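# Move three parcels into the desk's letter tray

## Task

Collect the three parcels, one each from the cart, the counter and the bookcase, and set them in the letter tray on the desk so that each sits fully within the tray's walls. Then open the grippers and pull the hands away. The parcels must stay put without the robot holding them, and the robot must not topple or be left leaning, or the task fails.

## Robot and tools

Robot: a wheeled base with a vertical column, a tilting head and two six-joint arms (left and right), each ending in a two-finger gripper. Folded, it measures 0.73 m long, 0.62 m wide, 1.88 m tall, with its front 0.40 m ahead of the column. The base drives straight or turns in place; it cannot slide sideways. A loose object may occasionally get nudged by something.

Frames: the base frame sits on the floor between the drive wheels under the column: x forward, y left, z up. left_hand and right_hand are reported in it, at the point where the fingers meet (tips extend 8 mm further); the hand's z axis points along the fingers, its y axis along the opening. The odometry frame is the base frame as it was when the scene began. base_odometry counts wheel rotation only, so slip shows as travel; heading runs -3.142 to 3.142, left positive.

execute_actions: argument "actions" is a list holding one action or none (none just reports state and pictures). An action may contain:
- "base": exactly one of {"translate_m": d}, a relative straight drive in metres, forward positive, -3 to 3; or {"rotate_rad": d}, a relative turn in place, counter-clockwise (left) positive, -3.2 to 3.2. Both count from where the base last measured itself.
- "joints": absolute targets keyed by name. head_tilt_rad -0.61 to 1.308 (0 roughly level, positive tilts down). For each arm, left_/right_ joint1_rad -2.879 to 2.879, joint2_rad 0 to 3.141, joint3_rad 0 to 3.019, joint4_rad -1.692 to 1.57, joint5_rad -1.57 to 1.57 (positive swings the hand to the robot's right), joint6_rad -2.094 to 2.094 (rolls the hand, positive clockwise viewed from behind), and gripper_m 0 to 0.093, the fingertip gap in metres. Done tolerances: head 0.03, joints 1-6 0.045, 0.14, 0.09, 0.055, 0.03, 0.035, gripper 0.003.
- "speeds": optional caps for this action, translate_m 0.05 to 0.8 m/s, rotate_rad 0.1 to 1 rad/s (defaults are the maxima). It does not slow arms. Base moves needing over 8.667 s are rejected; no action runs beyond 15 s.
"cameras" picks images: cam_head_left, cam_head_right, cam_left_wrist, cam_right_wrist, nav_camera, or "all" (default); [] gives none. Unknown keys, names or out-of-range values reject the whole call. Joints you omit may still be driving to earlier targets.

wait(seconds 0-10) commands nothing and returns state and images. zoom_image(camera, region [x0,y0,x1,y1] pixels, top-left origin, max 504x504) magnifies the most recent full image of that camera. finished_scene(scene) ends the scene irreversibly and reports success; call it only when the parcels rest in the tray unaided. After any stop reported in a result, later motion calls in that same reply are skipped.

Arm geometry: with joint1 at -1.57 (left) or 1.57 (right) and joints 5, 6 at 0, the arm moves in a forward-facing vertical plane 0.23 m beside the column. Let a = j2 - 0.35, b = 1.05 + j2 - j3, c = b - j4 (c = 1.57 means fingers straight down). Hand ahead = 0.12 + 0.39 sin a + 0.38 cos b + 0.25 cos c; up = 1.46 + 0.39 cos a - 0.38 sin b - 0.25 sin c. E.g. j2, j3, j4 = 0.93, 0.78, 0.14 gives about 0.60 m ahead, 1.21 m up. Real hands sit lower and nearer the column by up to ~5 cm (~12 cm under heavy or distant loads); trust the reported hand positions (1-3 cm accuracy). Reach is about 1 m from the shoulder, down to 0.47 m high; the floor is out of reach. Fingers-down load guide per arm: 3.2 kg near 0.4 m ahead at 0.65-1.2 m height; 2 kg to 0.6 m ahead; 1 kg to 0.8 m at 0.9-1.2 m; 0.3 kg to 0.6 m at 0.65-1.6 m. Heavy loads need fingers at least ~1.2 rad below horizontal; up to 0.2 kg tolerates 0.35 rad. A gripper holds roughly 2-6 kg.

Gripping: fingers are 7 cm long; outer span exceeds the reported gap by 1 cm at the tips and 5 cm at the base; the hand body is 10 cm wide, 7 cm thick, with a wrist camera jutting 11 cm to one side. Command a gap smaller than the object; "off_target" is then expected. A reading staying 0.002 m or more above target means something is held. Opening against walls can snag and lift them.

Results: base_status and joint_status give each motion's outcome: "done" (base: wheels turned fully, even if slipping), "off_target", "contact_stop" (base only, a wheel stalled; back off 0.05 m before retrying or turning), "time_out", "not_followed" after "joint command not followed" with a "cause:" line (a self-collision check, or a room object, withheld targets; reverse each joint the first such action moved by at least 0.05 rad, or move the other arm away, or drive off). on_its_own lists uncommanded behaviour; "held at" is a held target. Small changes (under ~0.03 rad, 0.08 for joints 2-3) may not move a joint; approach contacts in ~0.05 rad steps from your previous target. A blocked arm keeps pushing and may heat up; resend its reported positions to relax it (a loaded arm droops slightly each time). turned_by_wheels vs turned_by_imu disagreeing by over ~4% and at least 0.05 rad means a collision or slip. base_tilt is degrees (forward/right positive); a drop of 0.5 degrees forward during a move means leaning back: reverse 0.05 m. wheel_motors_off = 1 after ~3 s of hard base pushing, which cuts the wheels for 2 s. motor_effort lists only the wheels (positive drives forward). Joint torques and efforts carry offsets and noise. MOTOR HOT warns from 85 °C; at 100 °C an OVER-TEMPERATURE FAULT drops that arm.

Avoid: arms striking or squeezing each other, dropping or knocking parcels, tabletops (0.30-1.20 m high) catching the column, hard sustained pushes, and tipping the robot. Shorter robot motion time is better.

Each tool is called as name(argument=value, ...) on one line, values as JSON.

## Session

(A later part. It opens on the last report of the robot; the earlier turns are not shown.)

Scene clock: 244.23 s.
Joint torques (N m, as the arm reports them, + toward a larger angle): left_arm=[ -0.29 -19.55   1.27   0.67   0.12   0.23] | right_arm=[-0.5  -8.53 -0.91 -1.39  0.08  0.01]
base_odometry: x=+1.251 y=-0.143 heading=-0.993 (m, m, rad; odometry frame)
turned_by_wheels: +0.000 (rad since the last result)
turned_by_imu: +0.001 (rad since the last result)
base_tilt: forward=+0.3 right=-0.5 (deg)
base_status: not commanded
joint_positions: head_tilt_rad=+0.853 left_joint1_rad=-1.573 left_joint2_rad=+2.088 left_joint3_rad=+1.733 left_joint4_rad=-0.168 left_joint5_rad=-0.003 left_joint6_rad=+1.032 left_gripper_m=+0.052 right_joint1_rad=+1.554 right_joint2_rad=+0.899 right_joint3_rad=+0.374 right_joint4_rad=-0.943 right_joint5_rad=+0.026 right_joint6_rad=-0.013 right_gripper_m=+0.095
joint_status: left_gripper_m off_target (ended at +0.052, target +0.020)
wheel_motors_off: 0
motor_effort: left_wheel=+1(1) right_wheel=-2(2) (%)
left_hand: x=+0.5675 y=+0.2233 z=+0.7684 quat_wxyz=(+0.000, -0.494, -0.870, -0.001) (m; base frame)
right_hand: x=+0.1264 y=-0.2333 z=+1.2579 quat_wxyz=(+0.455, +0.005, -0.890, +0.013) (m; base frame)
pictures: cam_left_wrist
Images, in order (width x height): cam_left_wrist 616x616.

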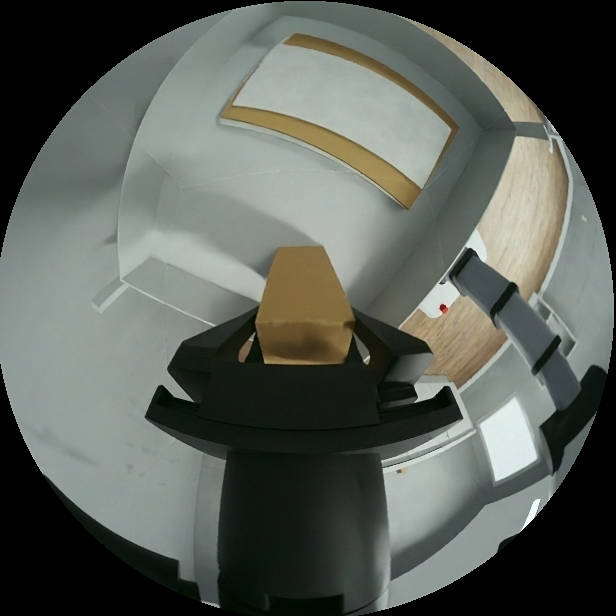

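execute_actions(actions=[{"joints": {"left_joint2_rad": 1.68, "left_joint3_rad": 1.37}}], cameras=["cam_head_left"])

Scene clock: 255.60 s.
Joint torques (N m, as the arm reports them, + toward a larger angle): left_arm=[ -0.17 -19.01   1.42   0.78   0.17   0.18] | right_arm=[-0.46 -8.49 -0.9  -1.34  0.08  0.01]
base_odometry: x=+1.251 y=-0.143 heading=-0.993 (m, m, rad; odometry frame)
turned_by_wheels: +0.000 (rad since the last result)
turned_by_imu: +0.002 (rad since the last result)
base_tilt: forward=+0.2 right=-0.5 (deg)
base_status: not commanded
joint_positions: head_tilt_rad=+0.853 left_joint1_rad=-1.573 left_joint2_rad=+1.661 left_joint3_rad=+1.374 left_joint4_rad=-0.168 left_joint5_rad=-0.003 left_joint6_rad=+1.032 left_gripper_m=+0.052 right_joint1_rad=+1.554 right_joint2_rad=+0.899 right_joint3_rad=+0.374 right_joint4_rad=-0.943 right_joint5_rad=+0.026 right_joint6_rad=-0.013 right_gripper_m=+0.095
joint_status: all done
wheel_motors_off: 0
motor_effort: left_wheel=+2(2) right_wheel=-2(2) (%)
left_hand: x=+0.6026 y=+0.2236 z=+0.9372 quat_wxyz=(-0.030, -0.493, -0.869, -0.018) (m; base frame)
right_hand: x=+0.1264 y=-0.2333 z=+1.2579 quat_wxyz=(+0.455, +0.005, -0.890, +0.013) (m; base frame)
pictures: cam_head_left
Images, in order (width x height): cam_head_left 504x504.

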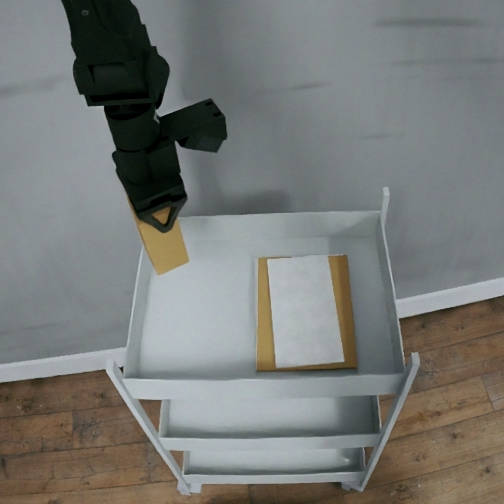

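execute_actions(actions=[{"joints": {"left_joint2_rad": 0.74, "left_joint3_rad": 0.44, "left_joint4_rad": -0.22, "left_joint6_rad": 0.0, "head_tilt_rad": 0.45}, "base": {"translate_m": -0.2}}], cameras=["cam_left_wrist"])

execute_actions(actions=[{"base": {"rotate_rad": 2.2}}], cameras=["cam_head_left", "cam_head_right", "cam_left_wrist", "nav_camera"])

Scene clock: 262.80 s.
Joint torques (N m, as the arm reports them, + toward a larger angle): left_arm=[ -0.16 -11.62   2.3    0.35   0.02   0.05] | right_arm=[-0.49 -8.42 -0.72 -1.4   0.08  0.01]
base_odometry: x=+1.142 y=+0.024 heading=-0.995 (m, m, rad; odometry frame)
turned_by_wheels: -0.002 (rad since the last result)
turned_by_imu: +0.000 (rad since the last result)
base_tilt: forward=+0.2 right=-0.5 (deg)
base_status: done
joint_positions: head_tilt_rad=+0.468 left_joint1_rad=-1.573 left_joint2_rad=+0.758 left_joint3_rad=+0.426 left_joint4_rad=-0.213 left_joint5_rad=-0.003 left_joint6_rad=+0.009 left_gripper_m=+0.052 right_joint1_rad=+1.554 right_joint2_rad=+0.899 right_joint3_rad=+0.373 right_joint4_rad=-0.943 right_joint5_rad=+0.026 right_joint6_rad=-0.013 right_gripper_m=+0.095
joint_status: all done
wheel_motors_off: 0
motor_effort: left_wheel=-1(35) right_wheel=+1(72) (%)
left_hand: x=+0.3454 y=+0.2243 z=+1.1880 quat_wxyz=(+0.011, -0.005, -1.000, -0.001) (m; base frame)
right_hand: x=+0.1256 y=-0.2333 z=+1.2582 quat_wxyz=(+0.456, +0.005, -0.890, +0.013) (m; base frame)
pictures: cam_left_wrist
Images, in order (width x height): cam_left_wrist 616x616.

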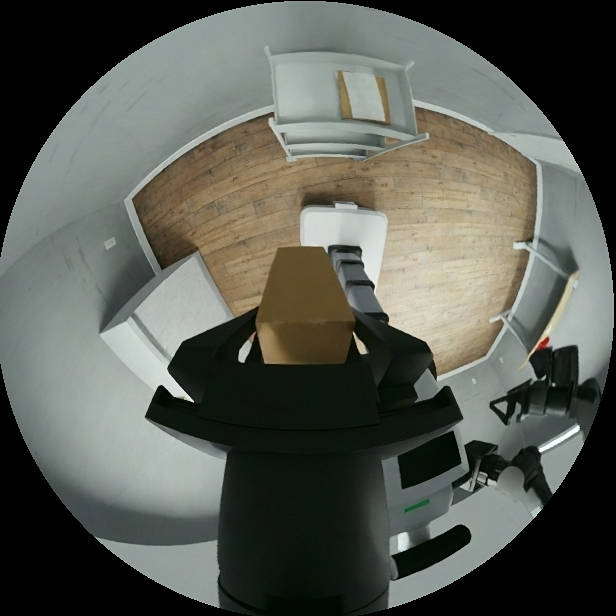

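Scene clock: 266.47 s.
Joint torques (N m, as the arm reports them, + toward a larger angle): left_arm=[ -0.46 -11.18   2.1    0.19   0.04   0.05] | right_arm=[-0.43 -8.45 -0.71 -1.4   0.08  0.  ]
base_odometry: x=+1.142 y=+0.024 heading=+1.204 (m, m, rad; odometry frame)
turned_by_wheels: +2.199 (rad since the last result)
turned_by_imu: +2.186 (rad since the last result)
base_tilt: forward=+0.2 right=-0.5 (deg)
base_status: done
joint_positions: head_tilt_rad=+0.468 left_joint1_rad=-1.573 left_joint2_rad=+0.758 left_joint3_rad=+0.430 left_joint4_rad=-0.213 left_joint5_rad=-0.003 left_joint6_rad=+0.009 left_gripper_m=+0.052 right_joint1_rad=+1.554 right_joint2_rad=+0.899 right_joint3_rad=+0.373 right_joint4_rad=-0.943 right_joint5_rad=+0.026 right_joint6_rad=-0.013 right_gripper_m=+0.095
joint_status: not commanded
wheel_motors_off: 0
motor_effort: left_wheel=-3(50) right_wheel=+3(59) (%)
left_hand: x=+0.3481 y=+0.2243 z=+1.1883 quat_wxyz=(+0.009, -0.005, -1.000, -0.001) (m; base frame)
right_hand: x=+0.1256 y=-0.2333 z=+1.2582 quat_wxyz=(+0.456, +0.005, -0.890, +0.013) (m; base frame)
pictures: cam_head_left, cam_head_right, cam_left_wrist, nav_camera
Images, in order (width x height): cam_head_left 504x504, cam_head_right 504x504, cam_left_wrist 616x616, nav_camera 504x504.

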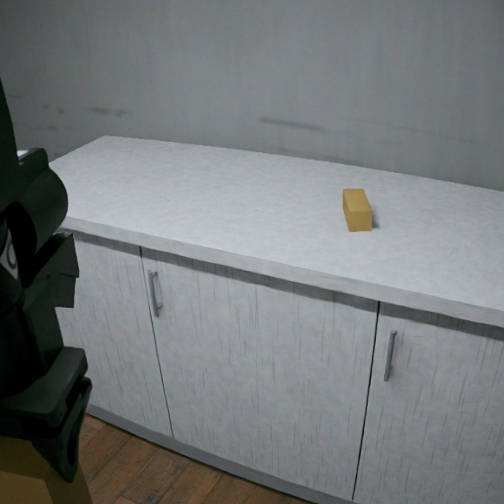

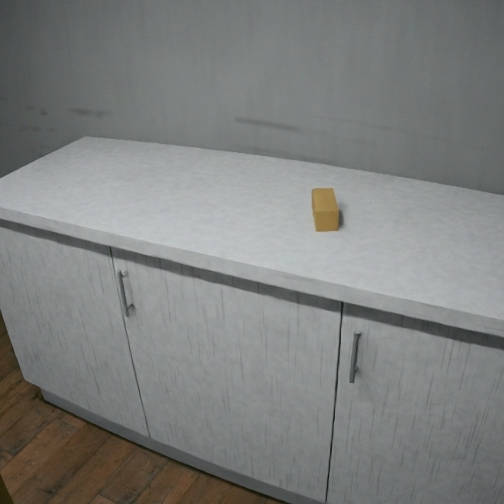

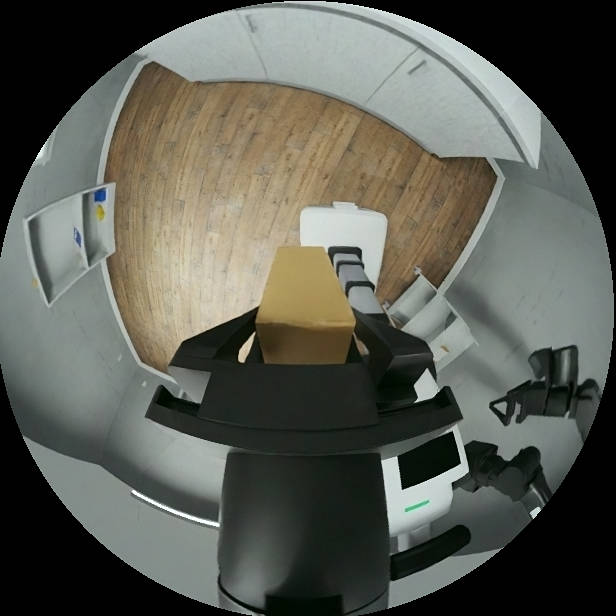

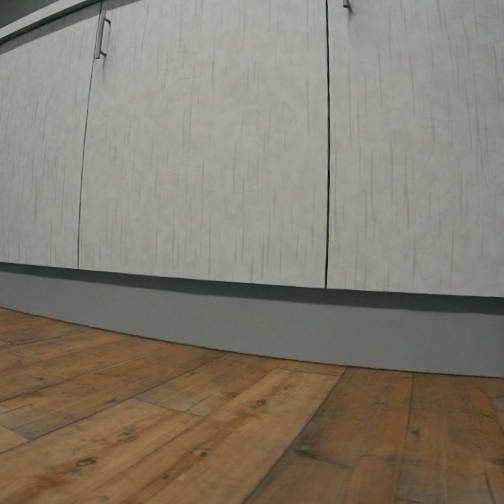

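zoom_image(camera="cam_head_left", region=[300, 160, 420, 280])

zoom_image(camera="cam_head_right", region=[270, 160, 390, 280])

Region (300, 160, 420, 280) of cam_head_left's 504x504 image, scaled by 4.200, with more detail than that image has.

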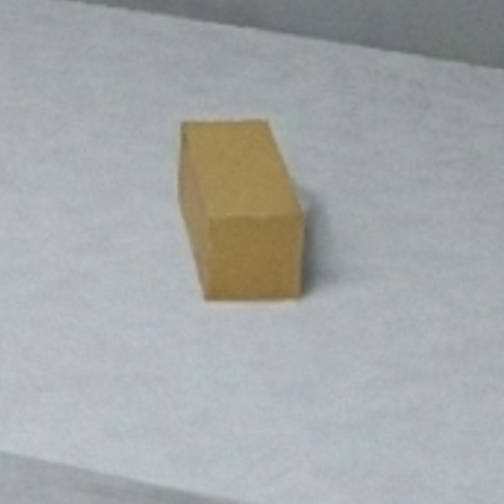

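Region (270, 160, 390, 280) of cam_head_right's 504x504 image, scaled by 4.200, with more detail than that image has.

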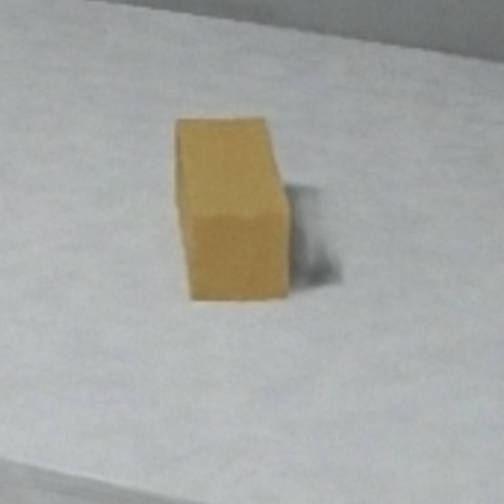

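execute_actions(actions=[{"base": {"translate_m": 0.5}, "joints": {"right_joint1_rad": 1.57, "right_joint2_rad": 1.35, "right_joint3_rad": 1.485, "right_joint4_rad": -0.66, "right_joint5_rad": 0.0, "right_joint6_rad": 0.0, "head_tilt_rad": 0.7}}], cameras=["cam_head_left", "cam_head_right", "cam_right_wrist", "cam_left_wrist"])

Scene clock: 298.03 s.
Joint torques (N m, as the arm reports them, + toward a larger angle): left_arm=[ -0.38 -11.18   1.67   0.07  -0.01   0.01] | right_arm=[  0.07 -23.16   7.14   0.46  -0.04   0.07]
base_odometry: x=+1.321 y=+0.491 heading=+1.205 (m, m, rad; odometry frame)
turned_by_wheels: +0.001 (rad since the last result)
turned_by_imu: +0.003 (rad since the last result)
base_tilt: forward=+0.2 right=-0.6 (deg)
base_status: done
joint_positions: head_tilt_rad=+0.703 left_joint1_rad=-1.573 left_joint2_rad=+0.757 left_joint3_rad=+0.437 left_joint4_rad=-0.213 left_joint5_rad=-0.003 left_joint6_rad=+0.009 left_gripper_m=+0.052 right_joint1_rad=+1.563 right_joint2_rad=+1.338 right_joint3_rad=+1.477 right_joint4_rad=-0.662 right_joint5_rad=+0.003 right_joint6_rad=-0.007 right_gripper_m=+0.095
joint_status: all done
wheel_motors_off: 0
motor_effort: left_wheel=+0(65) right_wheel=-1(61) (%)
left_hand: x=+0.3526 y=+0.2243 z=+1.1890 quat_wxyz=(+0.005, -0.005, -1.000, -0.001) (m; base frame)
right_hand: x=+0.6811 y=-0.2304 z=+1.1196 quat_wxyz=(+0.000, +0.002, -1.000, +0.005) (m; base frame)
pictures: cam_head_left, cam_head_right, cam_left_wrist, cam_right_wrist
Images, in order (width x height): cam_head_left 504x504, cam_head_right 504x504, cam_left_wrist 616x616, cam_right_wrist 616x616.

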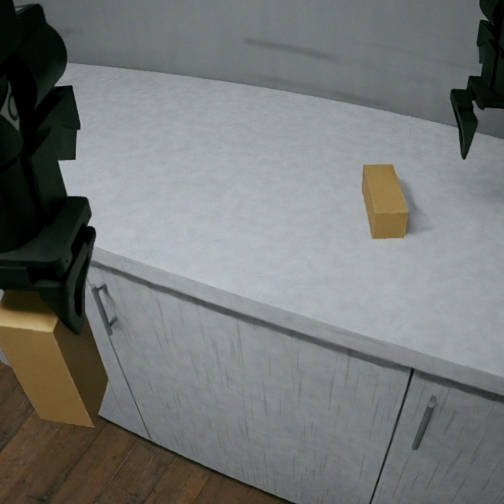

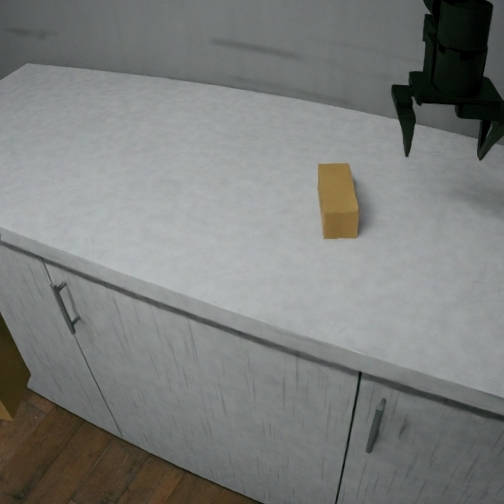

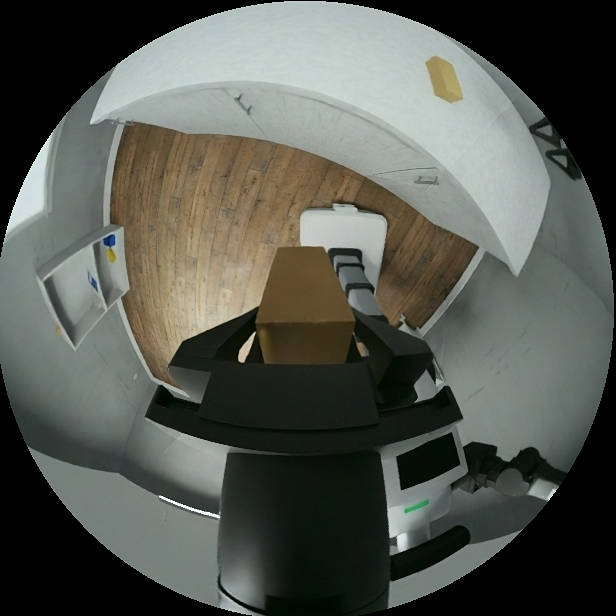

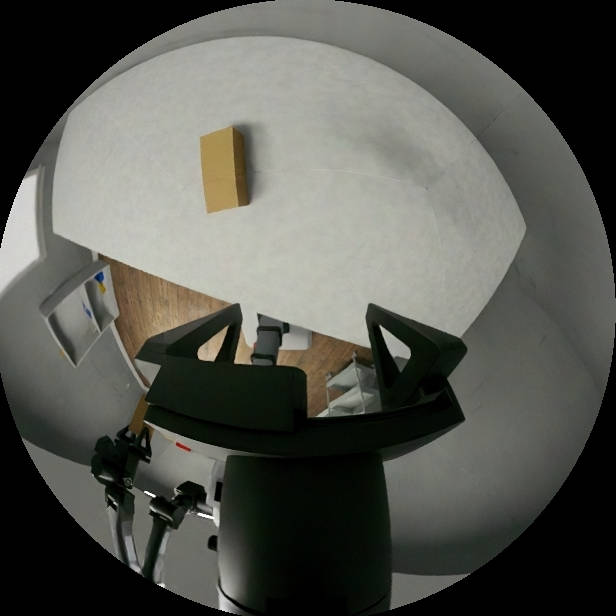

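execute_actions(actions=[{"base": {"rotate_rad": 0.152}, "joints": {"right_joint2_rad": 1.705, "right_joint3_rad": 1.99, "right_joint4_rad": -0.805}}], cameras=["cam_head_right", "cam_right_wrist"])

Scene clock: 317.83 s.
Joint torques (N m, as the arm reports them, + toward a larger angle): left_arm=[ -0.47 -11.8    1.65   0.16   0.04   0.02] | right_arm=[ -0.64 -28.09  10.79   0.03  -0.02   0.07]
base_odometry: x=+1.321 y=+0.492 heading=+1.355 (m, m, rad; odometry frame)
turned_by_wheels: +0.150 (rad since the last result)
turned_by_imu: +0.147 (rad since the last result)
base_tilt: forward=+0.2 right=-0.5 (deg)
base_status: done
joint_positions: head_tilt_rad=+0.703 left_joint1_rad=-1.573 left_joint2_rad=+0.757 left_joint3_rad=+0.437 left_joint4_rad=-0.213 left_joint5_rad=-0.003 left_joint6_rad=+0.009 left_gripper_m=+0.052 right_joint1_rad=+1.576 right_joint2_rad=+1.706 right_joint3_rad=+1.951 right_joint4_rad=-0.797 right_joint5_rad=+0.002 right_joint6_rad=-0.007 right_gripper_m=+0.095
joint_status: all done
wheel_motors_off: 0
motor_effort: left_wheel=-2(58) right_wheel=+0(51) (%)
left_hand: x=+0.3526 y=+0.2243 z=+1.1890 quat_wxyz=(+0.005, -0.005, -1.000, -0.001) (m; base frame)
right_hand: x=+0.7584 y=-0.2221 z=+1.0162 quat_wxyz=(+0.014, +0.005, -1.000, -0.001) (m; base frame)
pictures: cam_head_right, cam_right_wrist
Images, in order (width x height): cam_head_right 504x504, cam_right_wrist 616x616.

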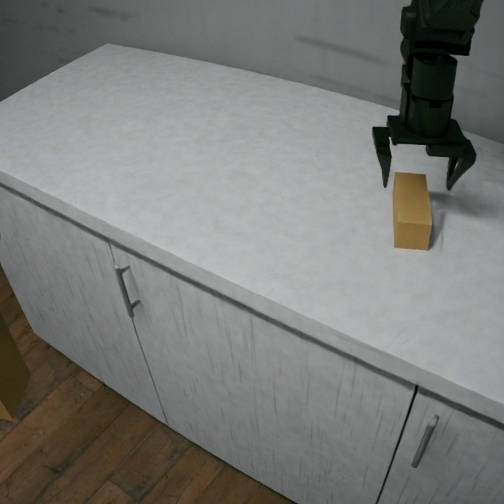

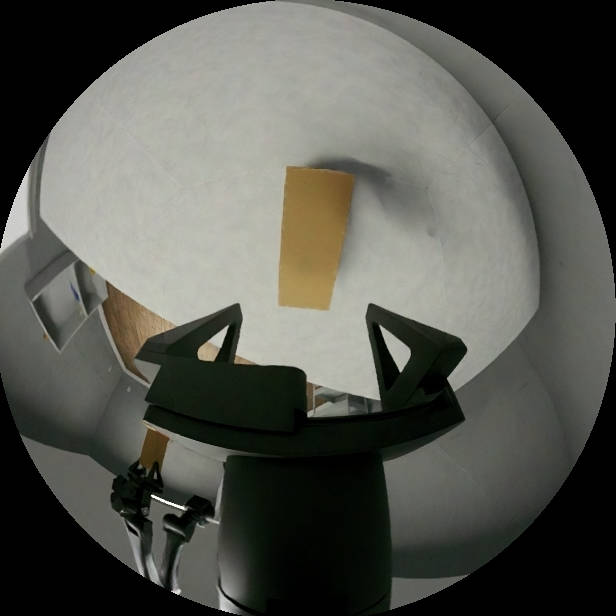

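execute_actions(actions=[{"base": {"translate_m": 0.025}, "joints": {"right_joint2_rad": 1.88, "right_joint3_rad": 2.135, "right_joint4_rad": -0.74, "right_joint6_rad": 0.11}}], cameras=["cam_head_right", "cam_right_wrist"])

Scene clock: 334.33 s.
Joint torques (N m, as the arm reports them, + toward a larger angle): left_arm=[ -0.52 -11.28   1.69   0.22   0.04   0.03] | right_arm=[ -0.42 -28.72   9.26   0.49   0.     0.15]
base_odometry: x=+1.326 y=+0.516 heading=+1.356 (m, m, rad; odometry frame)
turned_by_wheels: +0.001 (rad since the last result)
turned_by_imu: +0.003 (rad since the last result)
base_tilt: forward=+0.2 right=-0.5 (deg)
base_status: done
joint_positions: head_tilt_rad=+0.703 left_joint1_rad=-1.573 left_joint2_rad=+0.755 left_joint3_rad=+0.440 left_joint4_rad=-0.213 left_joint5_rad=-0.003 left_joint6_rad=+0.009 left_gripper_m=+0.052 right_joint1_rad=+1.572 right_joint2_rad=+1.888 right_joint3_rad=+2.111 right_joint4_rad=-0.742 right_joint5_rad=+0.002 right_joint6_rad=+0.095 right_gripper_m=+0.095
joint_status: all done
wheel_motors_off: 0
motor_effort: left_wheel=+1(71) right_wheel=+0(44) (%)
left_hand: x=+0.3548 y=+0.2243 z=+1.1896 quat_wxyz=(+0.002, -0.005, -1.000, -0.001) (m; base frame)
right_hand: x=+0.7692 y=-0.2248 z=+0.9413 quat_wxyz=(-0.002, -0.047, -0.999, +0.000) (m; base frame)
pictures: cam_head_right, cam_right_wrist
Images, in order (width x height): cam_head_right 504x504, cam_right_wrist 616x616.

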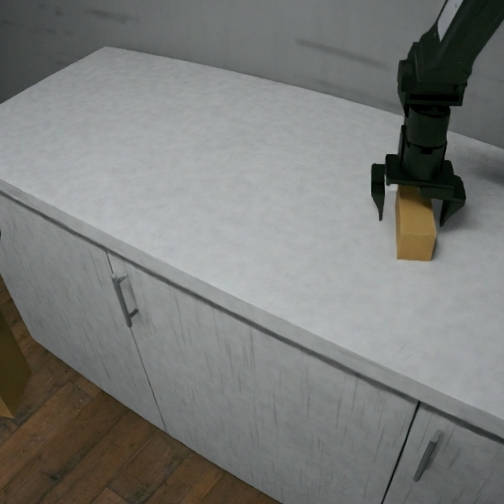

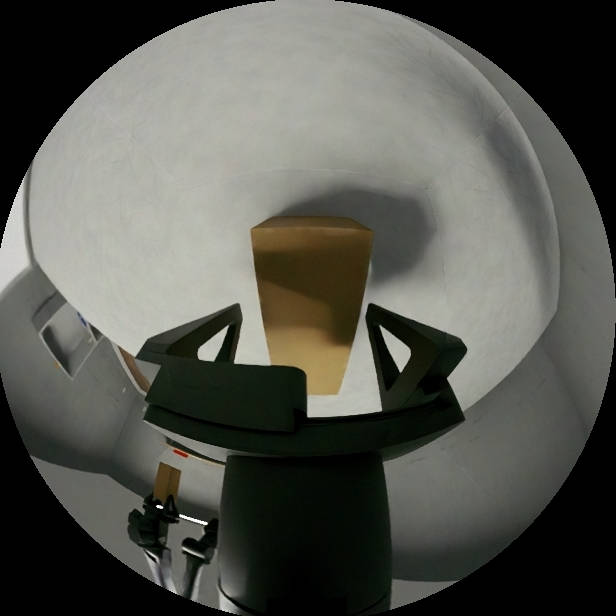

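execute_actions(actions=[{"joints": {"right_gripper_m": 0.02}}], cameras=[])

execute_actions(actions=[{"joints": {"right_joint2_rad": 1.55, "right_joint3_rad": 1.8, "right_joint4_rad": -0.76}}], cameras=["cam_head_right", "cam_right_wrist"])

Scene clock: 338.80 s.
Joint torques (N m, as the arm reports them, + toward a larger angle): left_arm=[ -0.49 -11.22   1.63   0.29   0.05   0.03] | right_arm=[ -0.32 -28.74   9.27   0.51   0.01   0.15]
base_odometry: x=+1.326 y=+0.516 heading=+1.356 (m, m, rad; odometry frame)
turned_by_wheels: +0.000 (rad since the last result)
turned_by_imu: +0.001 (rad since the last result)
base_tilt: forward=+0.2 right=-0.6 (deg)
base_status: not commanded
joint_positions: head_tilt_rad=+0.703 left_joint1_rad=-1.573 left_joint2_rad=+0.755 left_joint3_rad=+0.440 left_joint4_rad=-0.213 left_joint5_rad=-0.003 left_joint6_rad=+0.009 left_gripper_m=+0.052 right_joint1_rad=+1.572 right_joint2_rad=+1.888 right_joint3_rad=+2.111 right_joint4_rad=-0.742 right_joint5_rad=+0.002 right_joint6_rad=+0.096 right_gripper_m=+0.051
joint_status: right_gripper_m off_target (ended at +0.051, target +0.020)
wheel_motors_off: 0
motor_effort: left_wheel=+1(2) right_wheel=+0(0) (%)
left_hand: x=+0.3548 y=+0.2243 z=+1.1896 quat_wxyz=(+0.002, -0.005, -1.000, -0.001) (m; base frame)
right_hand: x=+0.7692 y=-0.2248 z=+0.9413 quat_wxyz=(-0.002, -0.047, -0.999, +0.000) (m; base frame)
pictures: none
No camera images: the call's "cameras" was empty. Leave "cameras" out to get every camera's image.

Scene clock: 340.23 s.
Joint torques (N m, as the arm reports them, + toward a larger angle): left_arm=[ -0.82 -10.97   1.48   0.28   0.02   0.03] | right_arm=[ -0.49 -27.04   6.36   0.25   0.     0.14]
base_odometry: x=+1.326 y=+0.516 heading=+1.356 (m, m, rad; odometry frame)
turned_by_wheels: +0.000 (rad since the last result)
turned_by_imu: +0.001 (rad since the last result)
base_tilt: forward=+0.2 right=-0.5 (deg)
base_status: not commanded
joint_positions: head_tilt_rad=+0.703 left_joint1_rad=-1.573 left_joint2_rad=+0.755 left_joint3_rad=+0.440 left_joint4_rad=-0.213 left_joint5_rad=-0.003 left_joint6_rad=+0.009 left_gripper_m=+0.052 right_joint1_rad=+1.572 right_joint2_rad=+1.550 right_joint3_rad=+1.810 right_joint4_rad=-0.754 right_joint5_rad=+0.002 right_joint6_rad=+0.096 right_gripper_m=+0.051
joint_status: all done
wheel_motors_off: 0
motor_effort: left_wheel=+2(2) right_wheel=+0(0) (%)
left_hand: x=+0.3548 y=+0.2243 z=+1.1896 quat_wxyz=(+0.002, -0.005, -1.000, -0.001) (m; base frame)
right_hand: x=+0.7599 y=-0.2249 z=+1.0780 quat_wxyz=(-0.015, -0.047, -0.999, +0.000) (m; base frame)
pictures: cam_head_right, cam_right_wrist
Images, in order (width x height): cam_head_right 504x504, cam_right_wrist 616x616.

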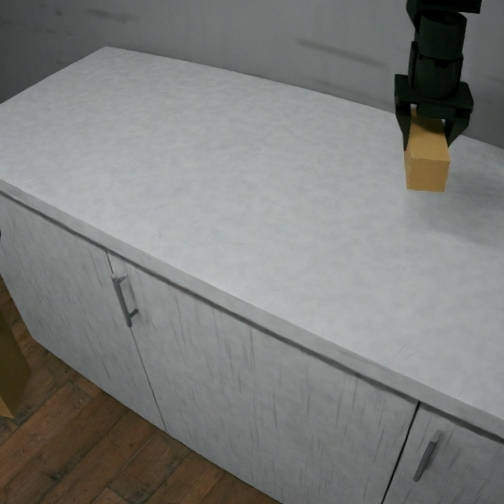

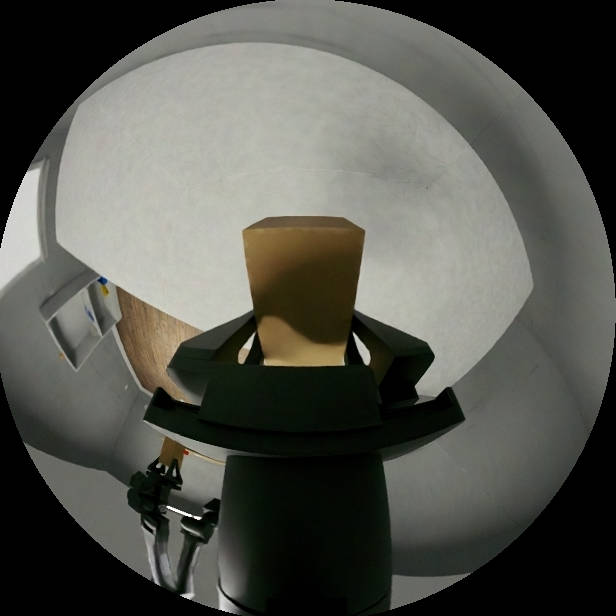

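execute_actions(actions=[{"joints": {"right_joint2_rad": 0.74, "right_joint3_rad": 0.46, "right_joint4_rad": -0.24, "right_joint6_rad": 0.0, "head_tilt_rad": 0.3}, "base": {"translate_m": -0.15}}], cameras=[])

execute_actions(actions=[{"base": {"rotate_rad": 2.1}}], cameras=["cam_head_left", "cam_head_right", "cam_right_wrist", "nav_camera"])

Scene clock: 349.97 s.
Joint torques (N m, as the arm reports them, + toward a larger angle): left_arm=[ -0.23 -10.91   1.73   0.26   0.05   0.06] | right_arm=[ -0.43 -12.13   2.92   0.49   0.    -0.13]
base_odometry: x=+1.294 y=+0.369 heading=+1.358 (m, m, rad; odometry frame)
turned_by_wheels: +0.002 (rad since the last result)
turned_by_imu: +0.003 (rad since the last result)
base_tilt: forward=+0.2 right=-0.6 (deg)
base_status: done
joint_positions: head_tilt_rad=+0.319 left_joint1_rad=-1.573 left_joint2_rad=+0.753 left_joint3_rad=+0.435 left_joint4_rad=-0.213 left_joint5_rad=-0.003 left_joint6_rad=+0.009 left_gripper_m=+0.052 right_joint1_rad=+1.571 right_joint2_rad=+0.754 right_joint3_rad=+0.458 right_joint4_rad=-0.242 right_joint5_rad=+0.002 right_joint6_rad=+0.013 right_gripper_m=+0.051
joint_status: all done
wheel_motors_off: 0
motor_effort: left_wheel=+1(74) right_wheel=-2(57) (%)
left_hand: x=+0.3527 y=+0.2243 z=+1.1899 quat_wxyz=(+0.003, -0.005, -1.000, -0.001) (m; base frame)
right_hand: x=+0.3595 y=-0.2256 z=+1.1916 quat_wxyz=(+0.007, -0.006, -1.000, +0.001) (m; base frame)
pictures: none
No camera images: the call's "cameras" was empty. Leave "cameras" out to get every camera's image.

Scene clock: 353.37 s.
Joint torques (N m, as the arm reports them, + toward a larger angle): left_arm=[  0.14 -11.15   1.99   0.13   0.05   0.1 ] | right_arm=[ -0.5  -12.14   2.87   0.47  -0.01  -0.12]
base_odometry: x=+1.294 y=+0.369 heading=-2.826 (m, m, rad; odometry frame)
turned_by_wheels: +2.099 (rad since the last result)
turned_by_imu: +2.086 (rad since the last result)
base_tilt: forward=+0.3 right=-0.6 (deg)
base_status: done
joint_positions: head_tilt_rad=+0.319 left_joint1_rad=-1.573 left_joint2_rad=+0.753 left_joint3_rad=+0.435 left_joint4_rad=-0.213 left_joint5_rad=-0.003 left_joint6_rad=+0.009 left_gripper_m=+0.052 right_joint1_rad=+1.571 right_joint2_rad=+0.753 right_joint3_rad=+0.458 right_joint4_rad=-0.242 right_joint5_rad=+0.002 right_joint6_rad=+0.013 right_gripper_m=+0.051
joint_status: not commanded
wheel_motors_off: 0
motor_effort: left_wheel=-2(47) right_wheel=+3(59) (%)
left_hand: x=+0.3527 y=+0.2243 z=+1.1899 quat_wxyz=(+0.003, -0.005, -1.000, -0.001) (m; base frame)
right_hand: x=+0.3596 y=-0.2256 z=+1.1917 quat_wxyz=(+0.007, -0.006, -1.000, +0.001) (m; base frame)
pictures: cam_head_left, cam_head_right, cam_right_wrist, nav_camera
Images, in order (width x height): cam_head_left 504x504, cam_head_right 504x504, cam_right_wrist 616x616, nav_camera 504x504.

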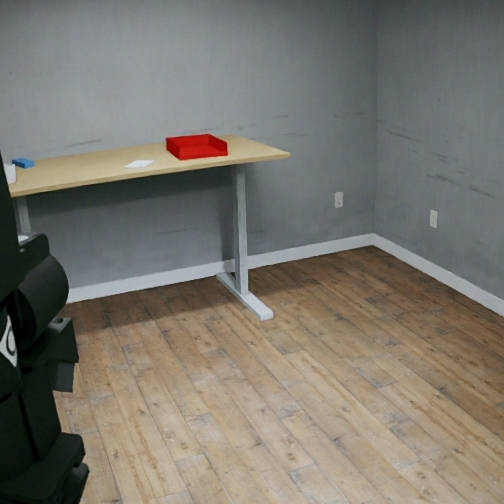

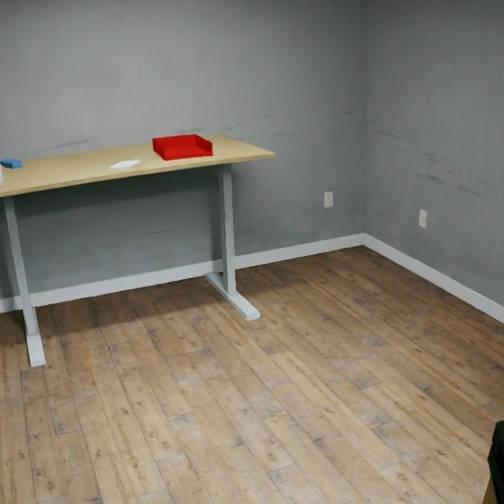

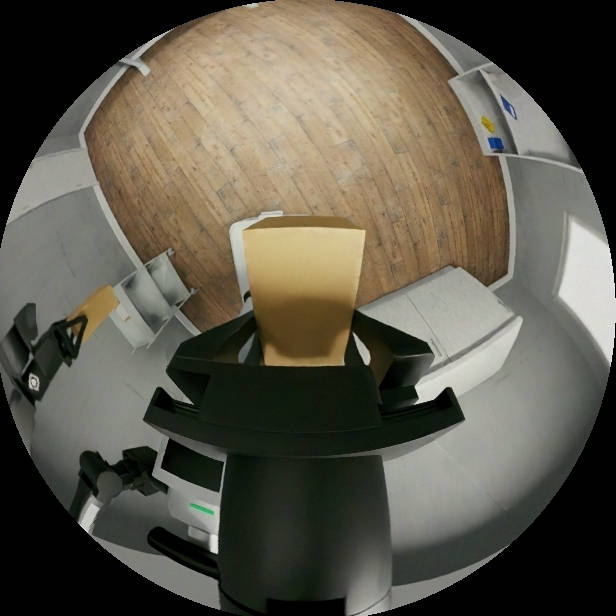

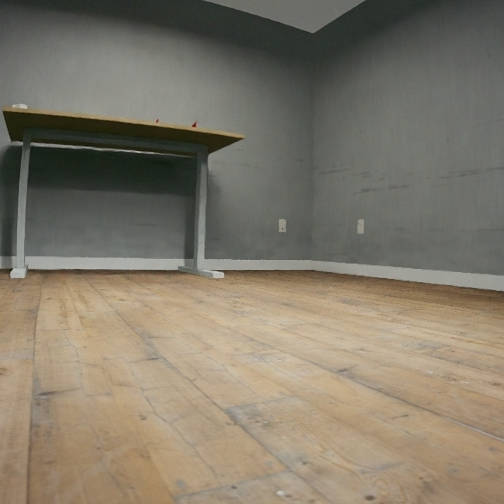

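zoom_image(camera="cam_head_left", region=[140, 110, 300, 190])

zoom_image(camera="cam_head_right", region=[125, 110, 285, 190])

Region (140, 110, 300, 190) of cam_head_left's 504x504 image, scaled by 3.150, with more detail than that image has.

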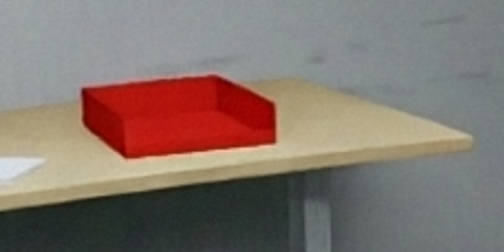

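Region (125, 110, 285, 190) of cam_head_right's 504x504 image, scaled by 3.150, with more detail than that image has.

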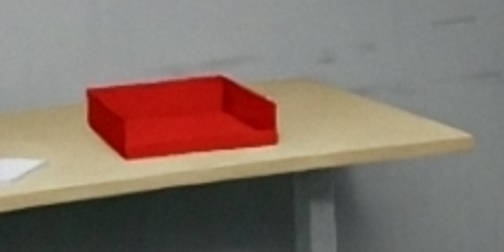

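execute_actions(actions=[{"base": {"translate_m": 2.2}}], cameras=["nav_camera"])

execute_actions(actions=[{"base": {"rotate_rad": 0.5}, "joints": {"head_tilt_rad": 0.55}}], cameras=["cam_head_left", "cam_head_right", "cam_left_wrist", "nav_camera"])

Scene clock: 411.87 s.
Joint torques (N m, as the arm reports them, + toward a larger angle): left_arm=[ -0.61 -11.21   1.6    0.38   0.03   0.03] | right_arm=[ -0.48 -11.84   2.94   0.44  -0.01  -0.13]
base_odometry: x=-0.797 y=-0.315 heading=-2.825 (m, m, rad; odometry frame)
turned_by_wheels: +0.001 (rad since the last result)
turned_by_imu: +0.007 (rad since the last result)
base_tilt: forward=+0.2 right=-0.5 (deg)
base_status: done
joint_positions: head_tilt_rad=+0.319 left_joint1_rad=-1.573 left_joint2_rad=+0.753 left_joint3_rad=+0.437 left_joint4_rad=-0.213 left_joint5_rad=-0.003 left_joint6_rad=+0.009 left_gripper_m=+0.052 right_joint1_rad=+1.571 right_joint2_rad=+0.751 right_joint3_rad=+0.458 right_joint4_rad=-0.242 right_joint5_rad=+0.002 right_joint6_rad=+0.013 right_gripper_m=+0.051
joint_status: not commanded
wheel_motors_off: 0
motor_effort: left_wheel=+1(66) right_wheel=-2(61) (%)
left_hand: x=+0.3538 y=+0.2243 z=+1.1901 quat_wxyz=(+0.002, -0.005, -1.000, -0.001) (m; base frame)
right_hand: x=+0.3603 y=-0.2256 z=+1.1923 quat_wxyz=(+0.005, -0.006, -1.000, +0.001) (m; base frame)
pictures: nav_camera
Images, in order (width x height): nav_camera 504x504.

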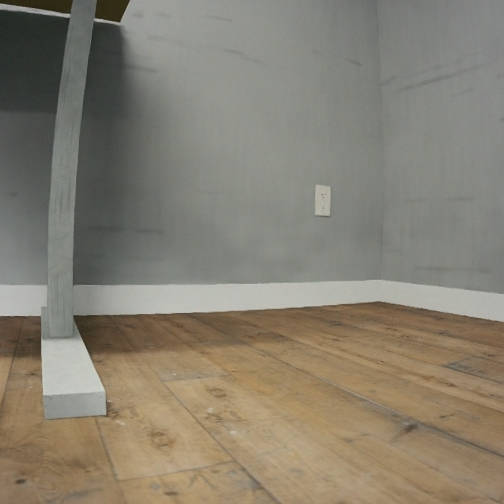

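Scene clock: 413.60 s.
Joint torques (N m, as the arm reports them, + toward a larger angle): left_arm=[ -0.3  -11.25   1.86   0.19   0.03   0.02] | right_arm=[ -0.54 -11.8    2.93   0.45   0.    -0.13]
base_odometry: x=-0.797 y=-0.315 heading=-2.326 (m, m, rad; odometry frame)
turned_by_wheels: +0.499 (rad since the last result)
turned_by_imu: +0.492 (rad since the last result)
base_tilt: forward=+0.2 right=-0.5 (deg)
base_status: done
joint_positions: head_tilt_rad=+0.554 left_joint1_rad=-1.573 left_joint2_rad=+0.753 left_joint3_rad=+0.437 left_joint4_rad=-0.213 left_joint5_rad=-0.003 left_joint6_rad=+0.009 left_gripper_m=+0.052 right_joint1_rad=+1.571 right_joint2_rad=+0.751 right_joint3_rad=+0.458 right_joint4_rad=-0.242 right_joint5_rad=+0.002 right_joint6_rad=+0.013 right_gripper_m=+0.051
joint_status: all done
wheel_motors_off: 0
motor_effort: left_wheel=-3(60) right_wheel=+3(51) (%)
left_hand: x=+0.3538 y=+0.2243 z=+1.1901 quat_wxyz=(+0.002, -0.005, -1.000, -0.001) (m; base frame)
right_hand: x=+0.3603 y=-0.2256 z=+1.1923 quat_wxyz=(+0.005, -0.006, -1.000, +0.001) (m; base frame)
pictures: cam_head_left, cam_head_right, cam_left_wrist, nav_camera
Images, in order (width x height): cam_head_left 504x504, cam_head_right 504x504, cam_left_wrist 616x616, nav_camera 504x504.

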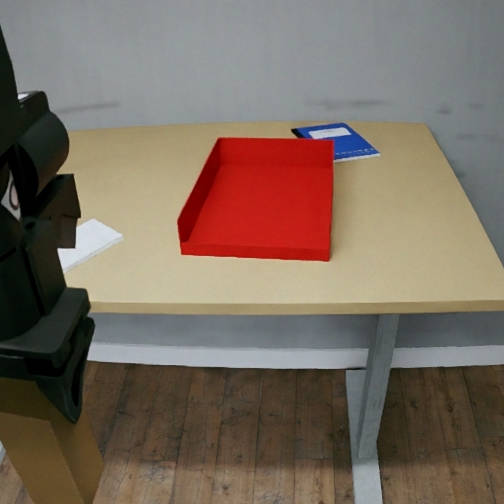

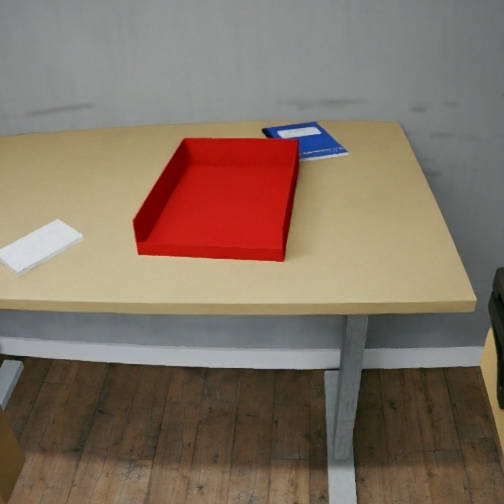

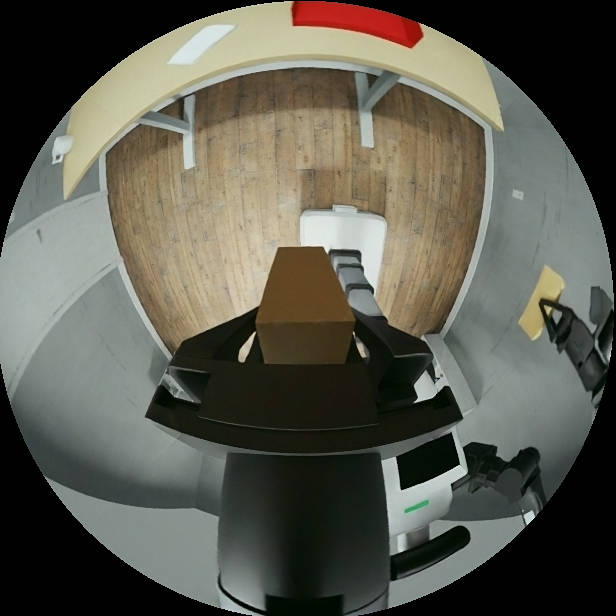

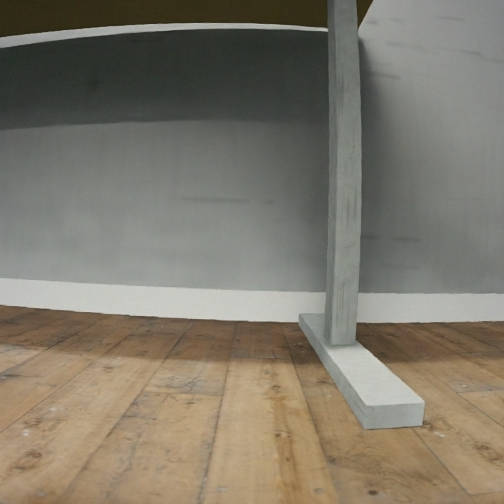

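zoom_image(camera="cam_head_left", region=[160, 120, 360, 320])

zoom_image(camera="cam_head_right", region=[120, 120, 320, 320])

Region (160, 120, 360, 320) of cam_head_left's 504x504 image, scaled by 2.520, with more detail than that image has.

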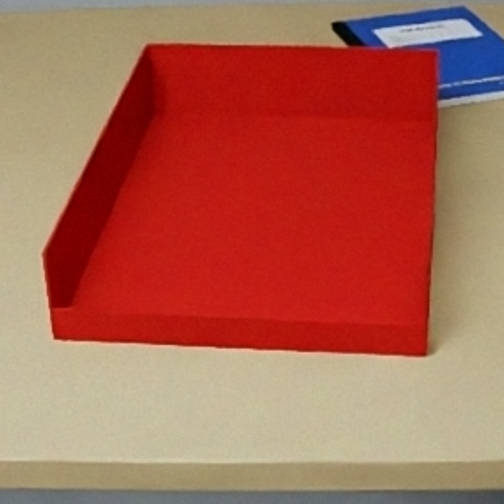

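Region (120, 120, 320, 320) of cam_head_right's 504x504 image, scaled by 2.520, with more detail than that image has.

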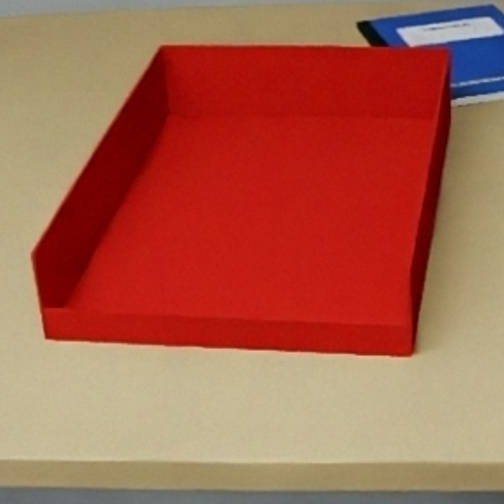

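execute_actions(actions=[{"base": {"rotate_rad": -0.065}, "joints": {"left_joint4_rad": 1.1}}], cameras=["cam_head_left", "cam_left_wrist"])

Scene clock: 440.77 s.
Joint torques (N m, as the arm reports them, + toward a larger angle): left_arm=[ -1.04 -12.78   2.84   3.5    0.01   0.03] | right_arm=[ -0.45 -11.96   2.89   0.45  -0.01  -0.12]
base_odometry: x=-0.797 y=-0.315 heading=-2.390 (m, m, rad; odometry frame)
turned_by_wheels: -0.064 (rad since the last result)
turned_by_imu: -0.063 (rad since the last result)
base_tilt: forward=+0.1 right=-0.5 (deg)
base_status: done
joint_positions: head_tilt_rad=+0.554 left_joint1_rad=-1.573 left_joint2_rad=+0.753 left_joint3_rad=+0.437 left_joint4_rad=+1.068 left_joint5_rad=-0.003 left_joint6_rad=+0.009 left_gripper_m=+0.052 right_joint1_rad=+1.571 right_joint2_rad=+0.751 right_joint3_rad=+0.458 right_joint4_rad=-0.242 right_joint5_rad=+0.002 right_joint6_rad=+0.013 right_gripper_m=+0.051
joint_status: all done
wheel_motors_off: 0
motor_effort: left_wheel=+3(26) right_wheel=-4(17) (%)
left_hand: x=+0.5904 y=+0.2244 z=+1.3643 quat_wxyz=(-0.596, -0.003, -0.803, -0.003) (m; base frame)
right_hand: x=+0.3603 y=-0.2256 z=+1.1923 quat_wxyz=(+0.005, -0.006, -1.000, +0.001) (m; base frame)
pictures: cam_head_left, cam_left_wrist
Images, in order (width x height): cam_head_left 504x504, cam_left_wrist 616x616.

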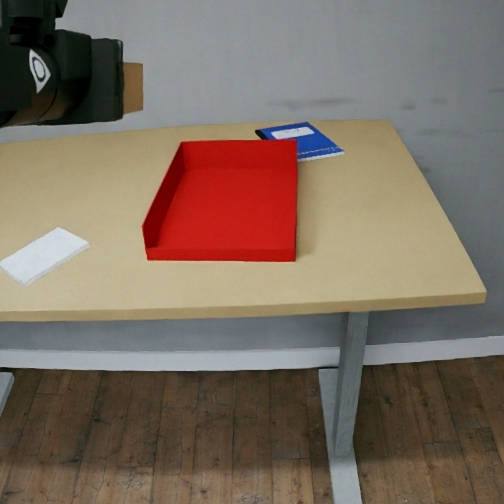

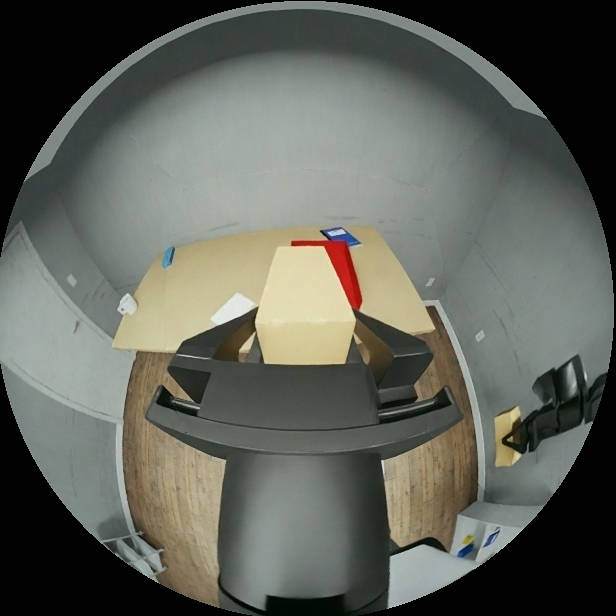

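execute_actions(actions=[{"base": {"translate_m": 0.3}, "joints": {"left_joint2_rad": 1.56, "left_joint3_rad": 1.135, "left_joint4_rad": 1.23, "head_tilt_rad": 0.65}}], cameras=["cam_head_left", "cam_head_right", "cam_left_wrist", "cam_right_wrist"])

Scene clock: 451.23 s.
Joint torques (N m, as the arm reports them, + toward a larger angle): left_arm=[ -0.18 -21.58   2.63   3.35   0.05   0.03] | right_arm=[ -0.48 -11.79   2.74   0.5   -0.01  -0.12]
base_odometry: x=-1.016 y=-0.520 heading=-2.388 (m, m, rad; odometry frame)
turned_by_wheels: +0.002 (rad since the last result)
turned_by_imu: +0.005 (rad since the last result)
base_tilt: forward=+0.2 right=-0.5 (deg)
base_status: done
joint_positions: head_tilt_rad=+0.653 left_joint1_rad=-1.573 left_joint2_rad=+1.569 left_joint3_rad=+1.122 left_joint4_rad=+1.202 left_joint5_rad=-0.003 left_joint6_rad=+0.009 left_gripper_m=+0.052 right_joint1_rad=+1.571 right_joint2_rad=+0.749 right_joint3_rad=+0.461 right_joint4_rad=-0.242 right_joint5_rad=+0.002 right_joint6_rad=+0.013 right_gripper_m=+0.051
joint_status: all done
wheel_motors_off: 0
motor_effort: left_wheel=+1(75) right_wheel=-2(57) (%)
left_hand: x=+0.7504 y=+0.2238 z=+1.1356 quat_wxyz=(-0.597, -0.003, -0.802, -0.003) (m; base frame)
right_hand: x=+0.3624 y=-0.2256 z=+1.1929 quat_wxyz=(+0.003, -0.006, -1.000, +0.001) (m; base frame)
pictures: cam_head_left, cam_head_right, cam_left_wrist, cam_right_wrist
Images, in order (width x height): cam_head_left 504x504, cam_head_right 504x504, cam_left_wrist 616x616, cam_right_wrist 616x616.

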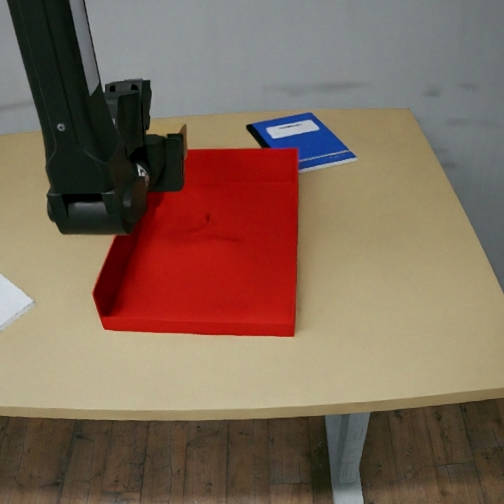

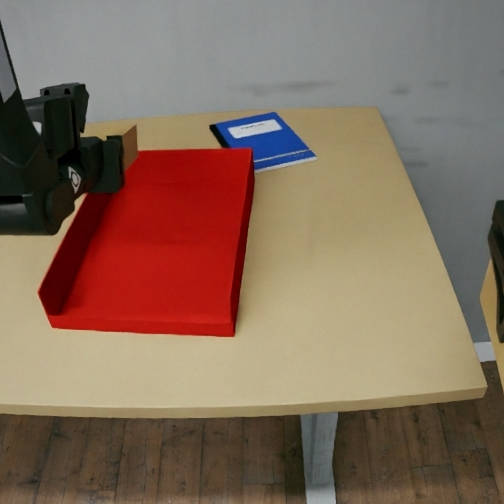

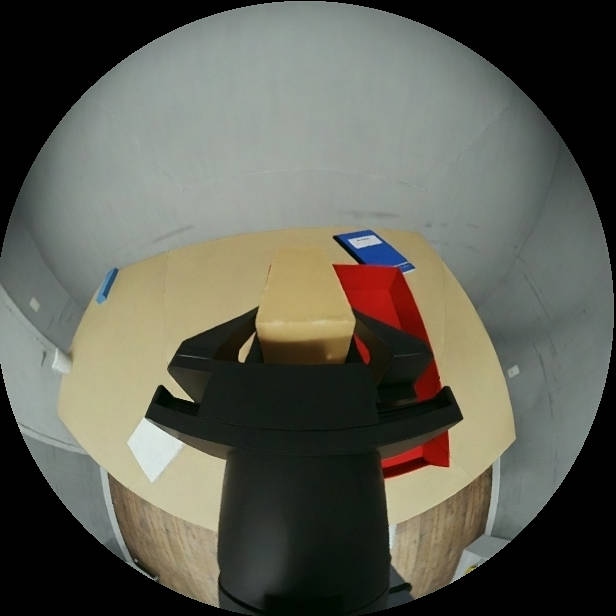

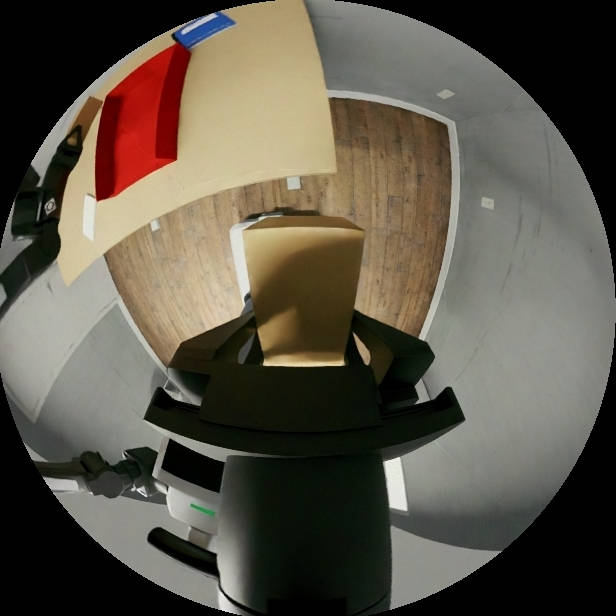

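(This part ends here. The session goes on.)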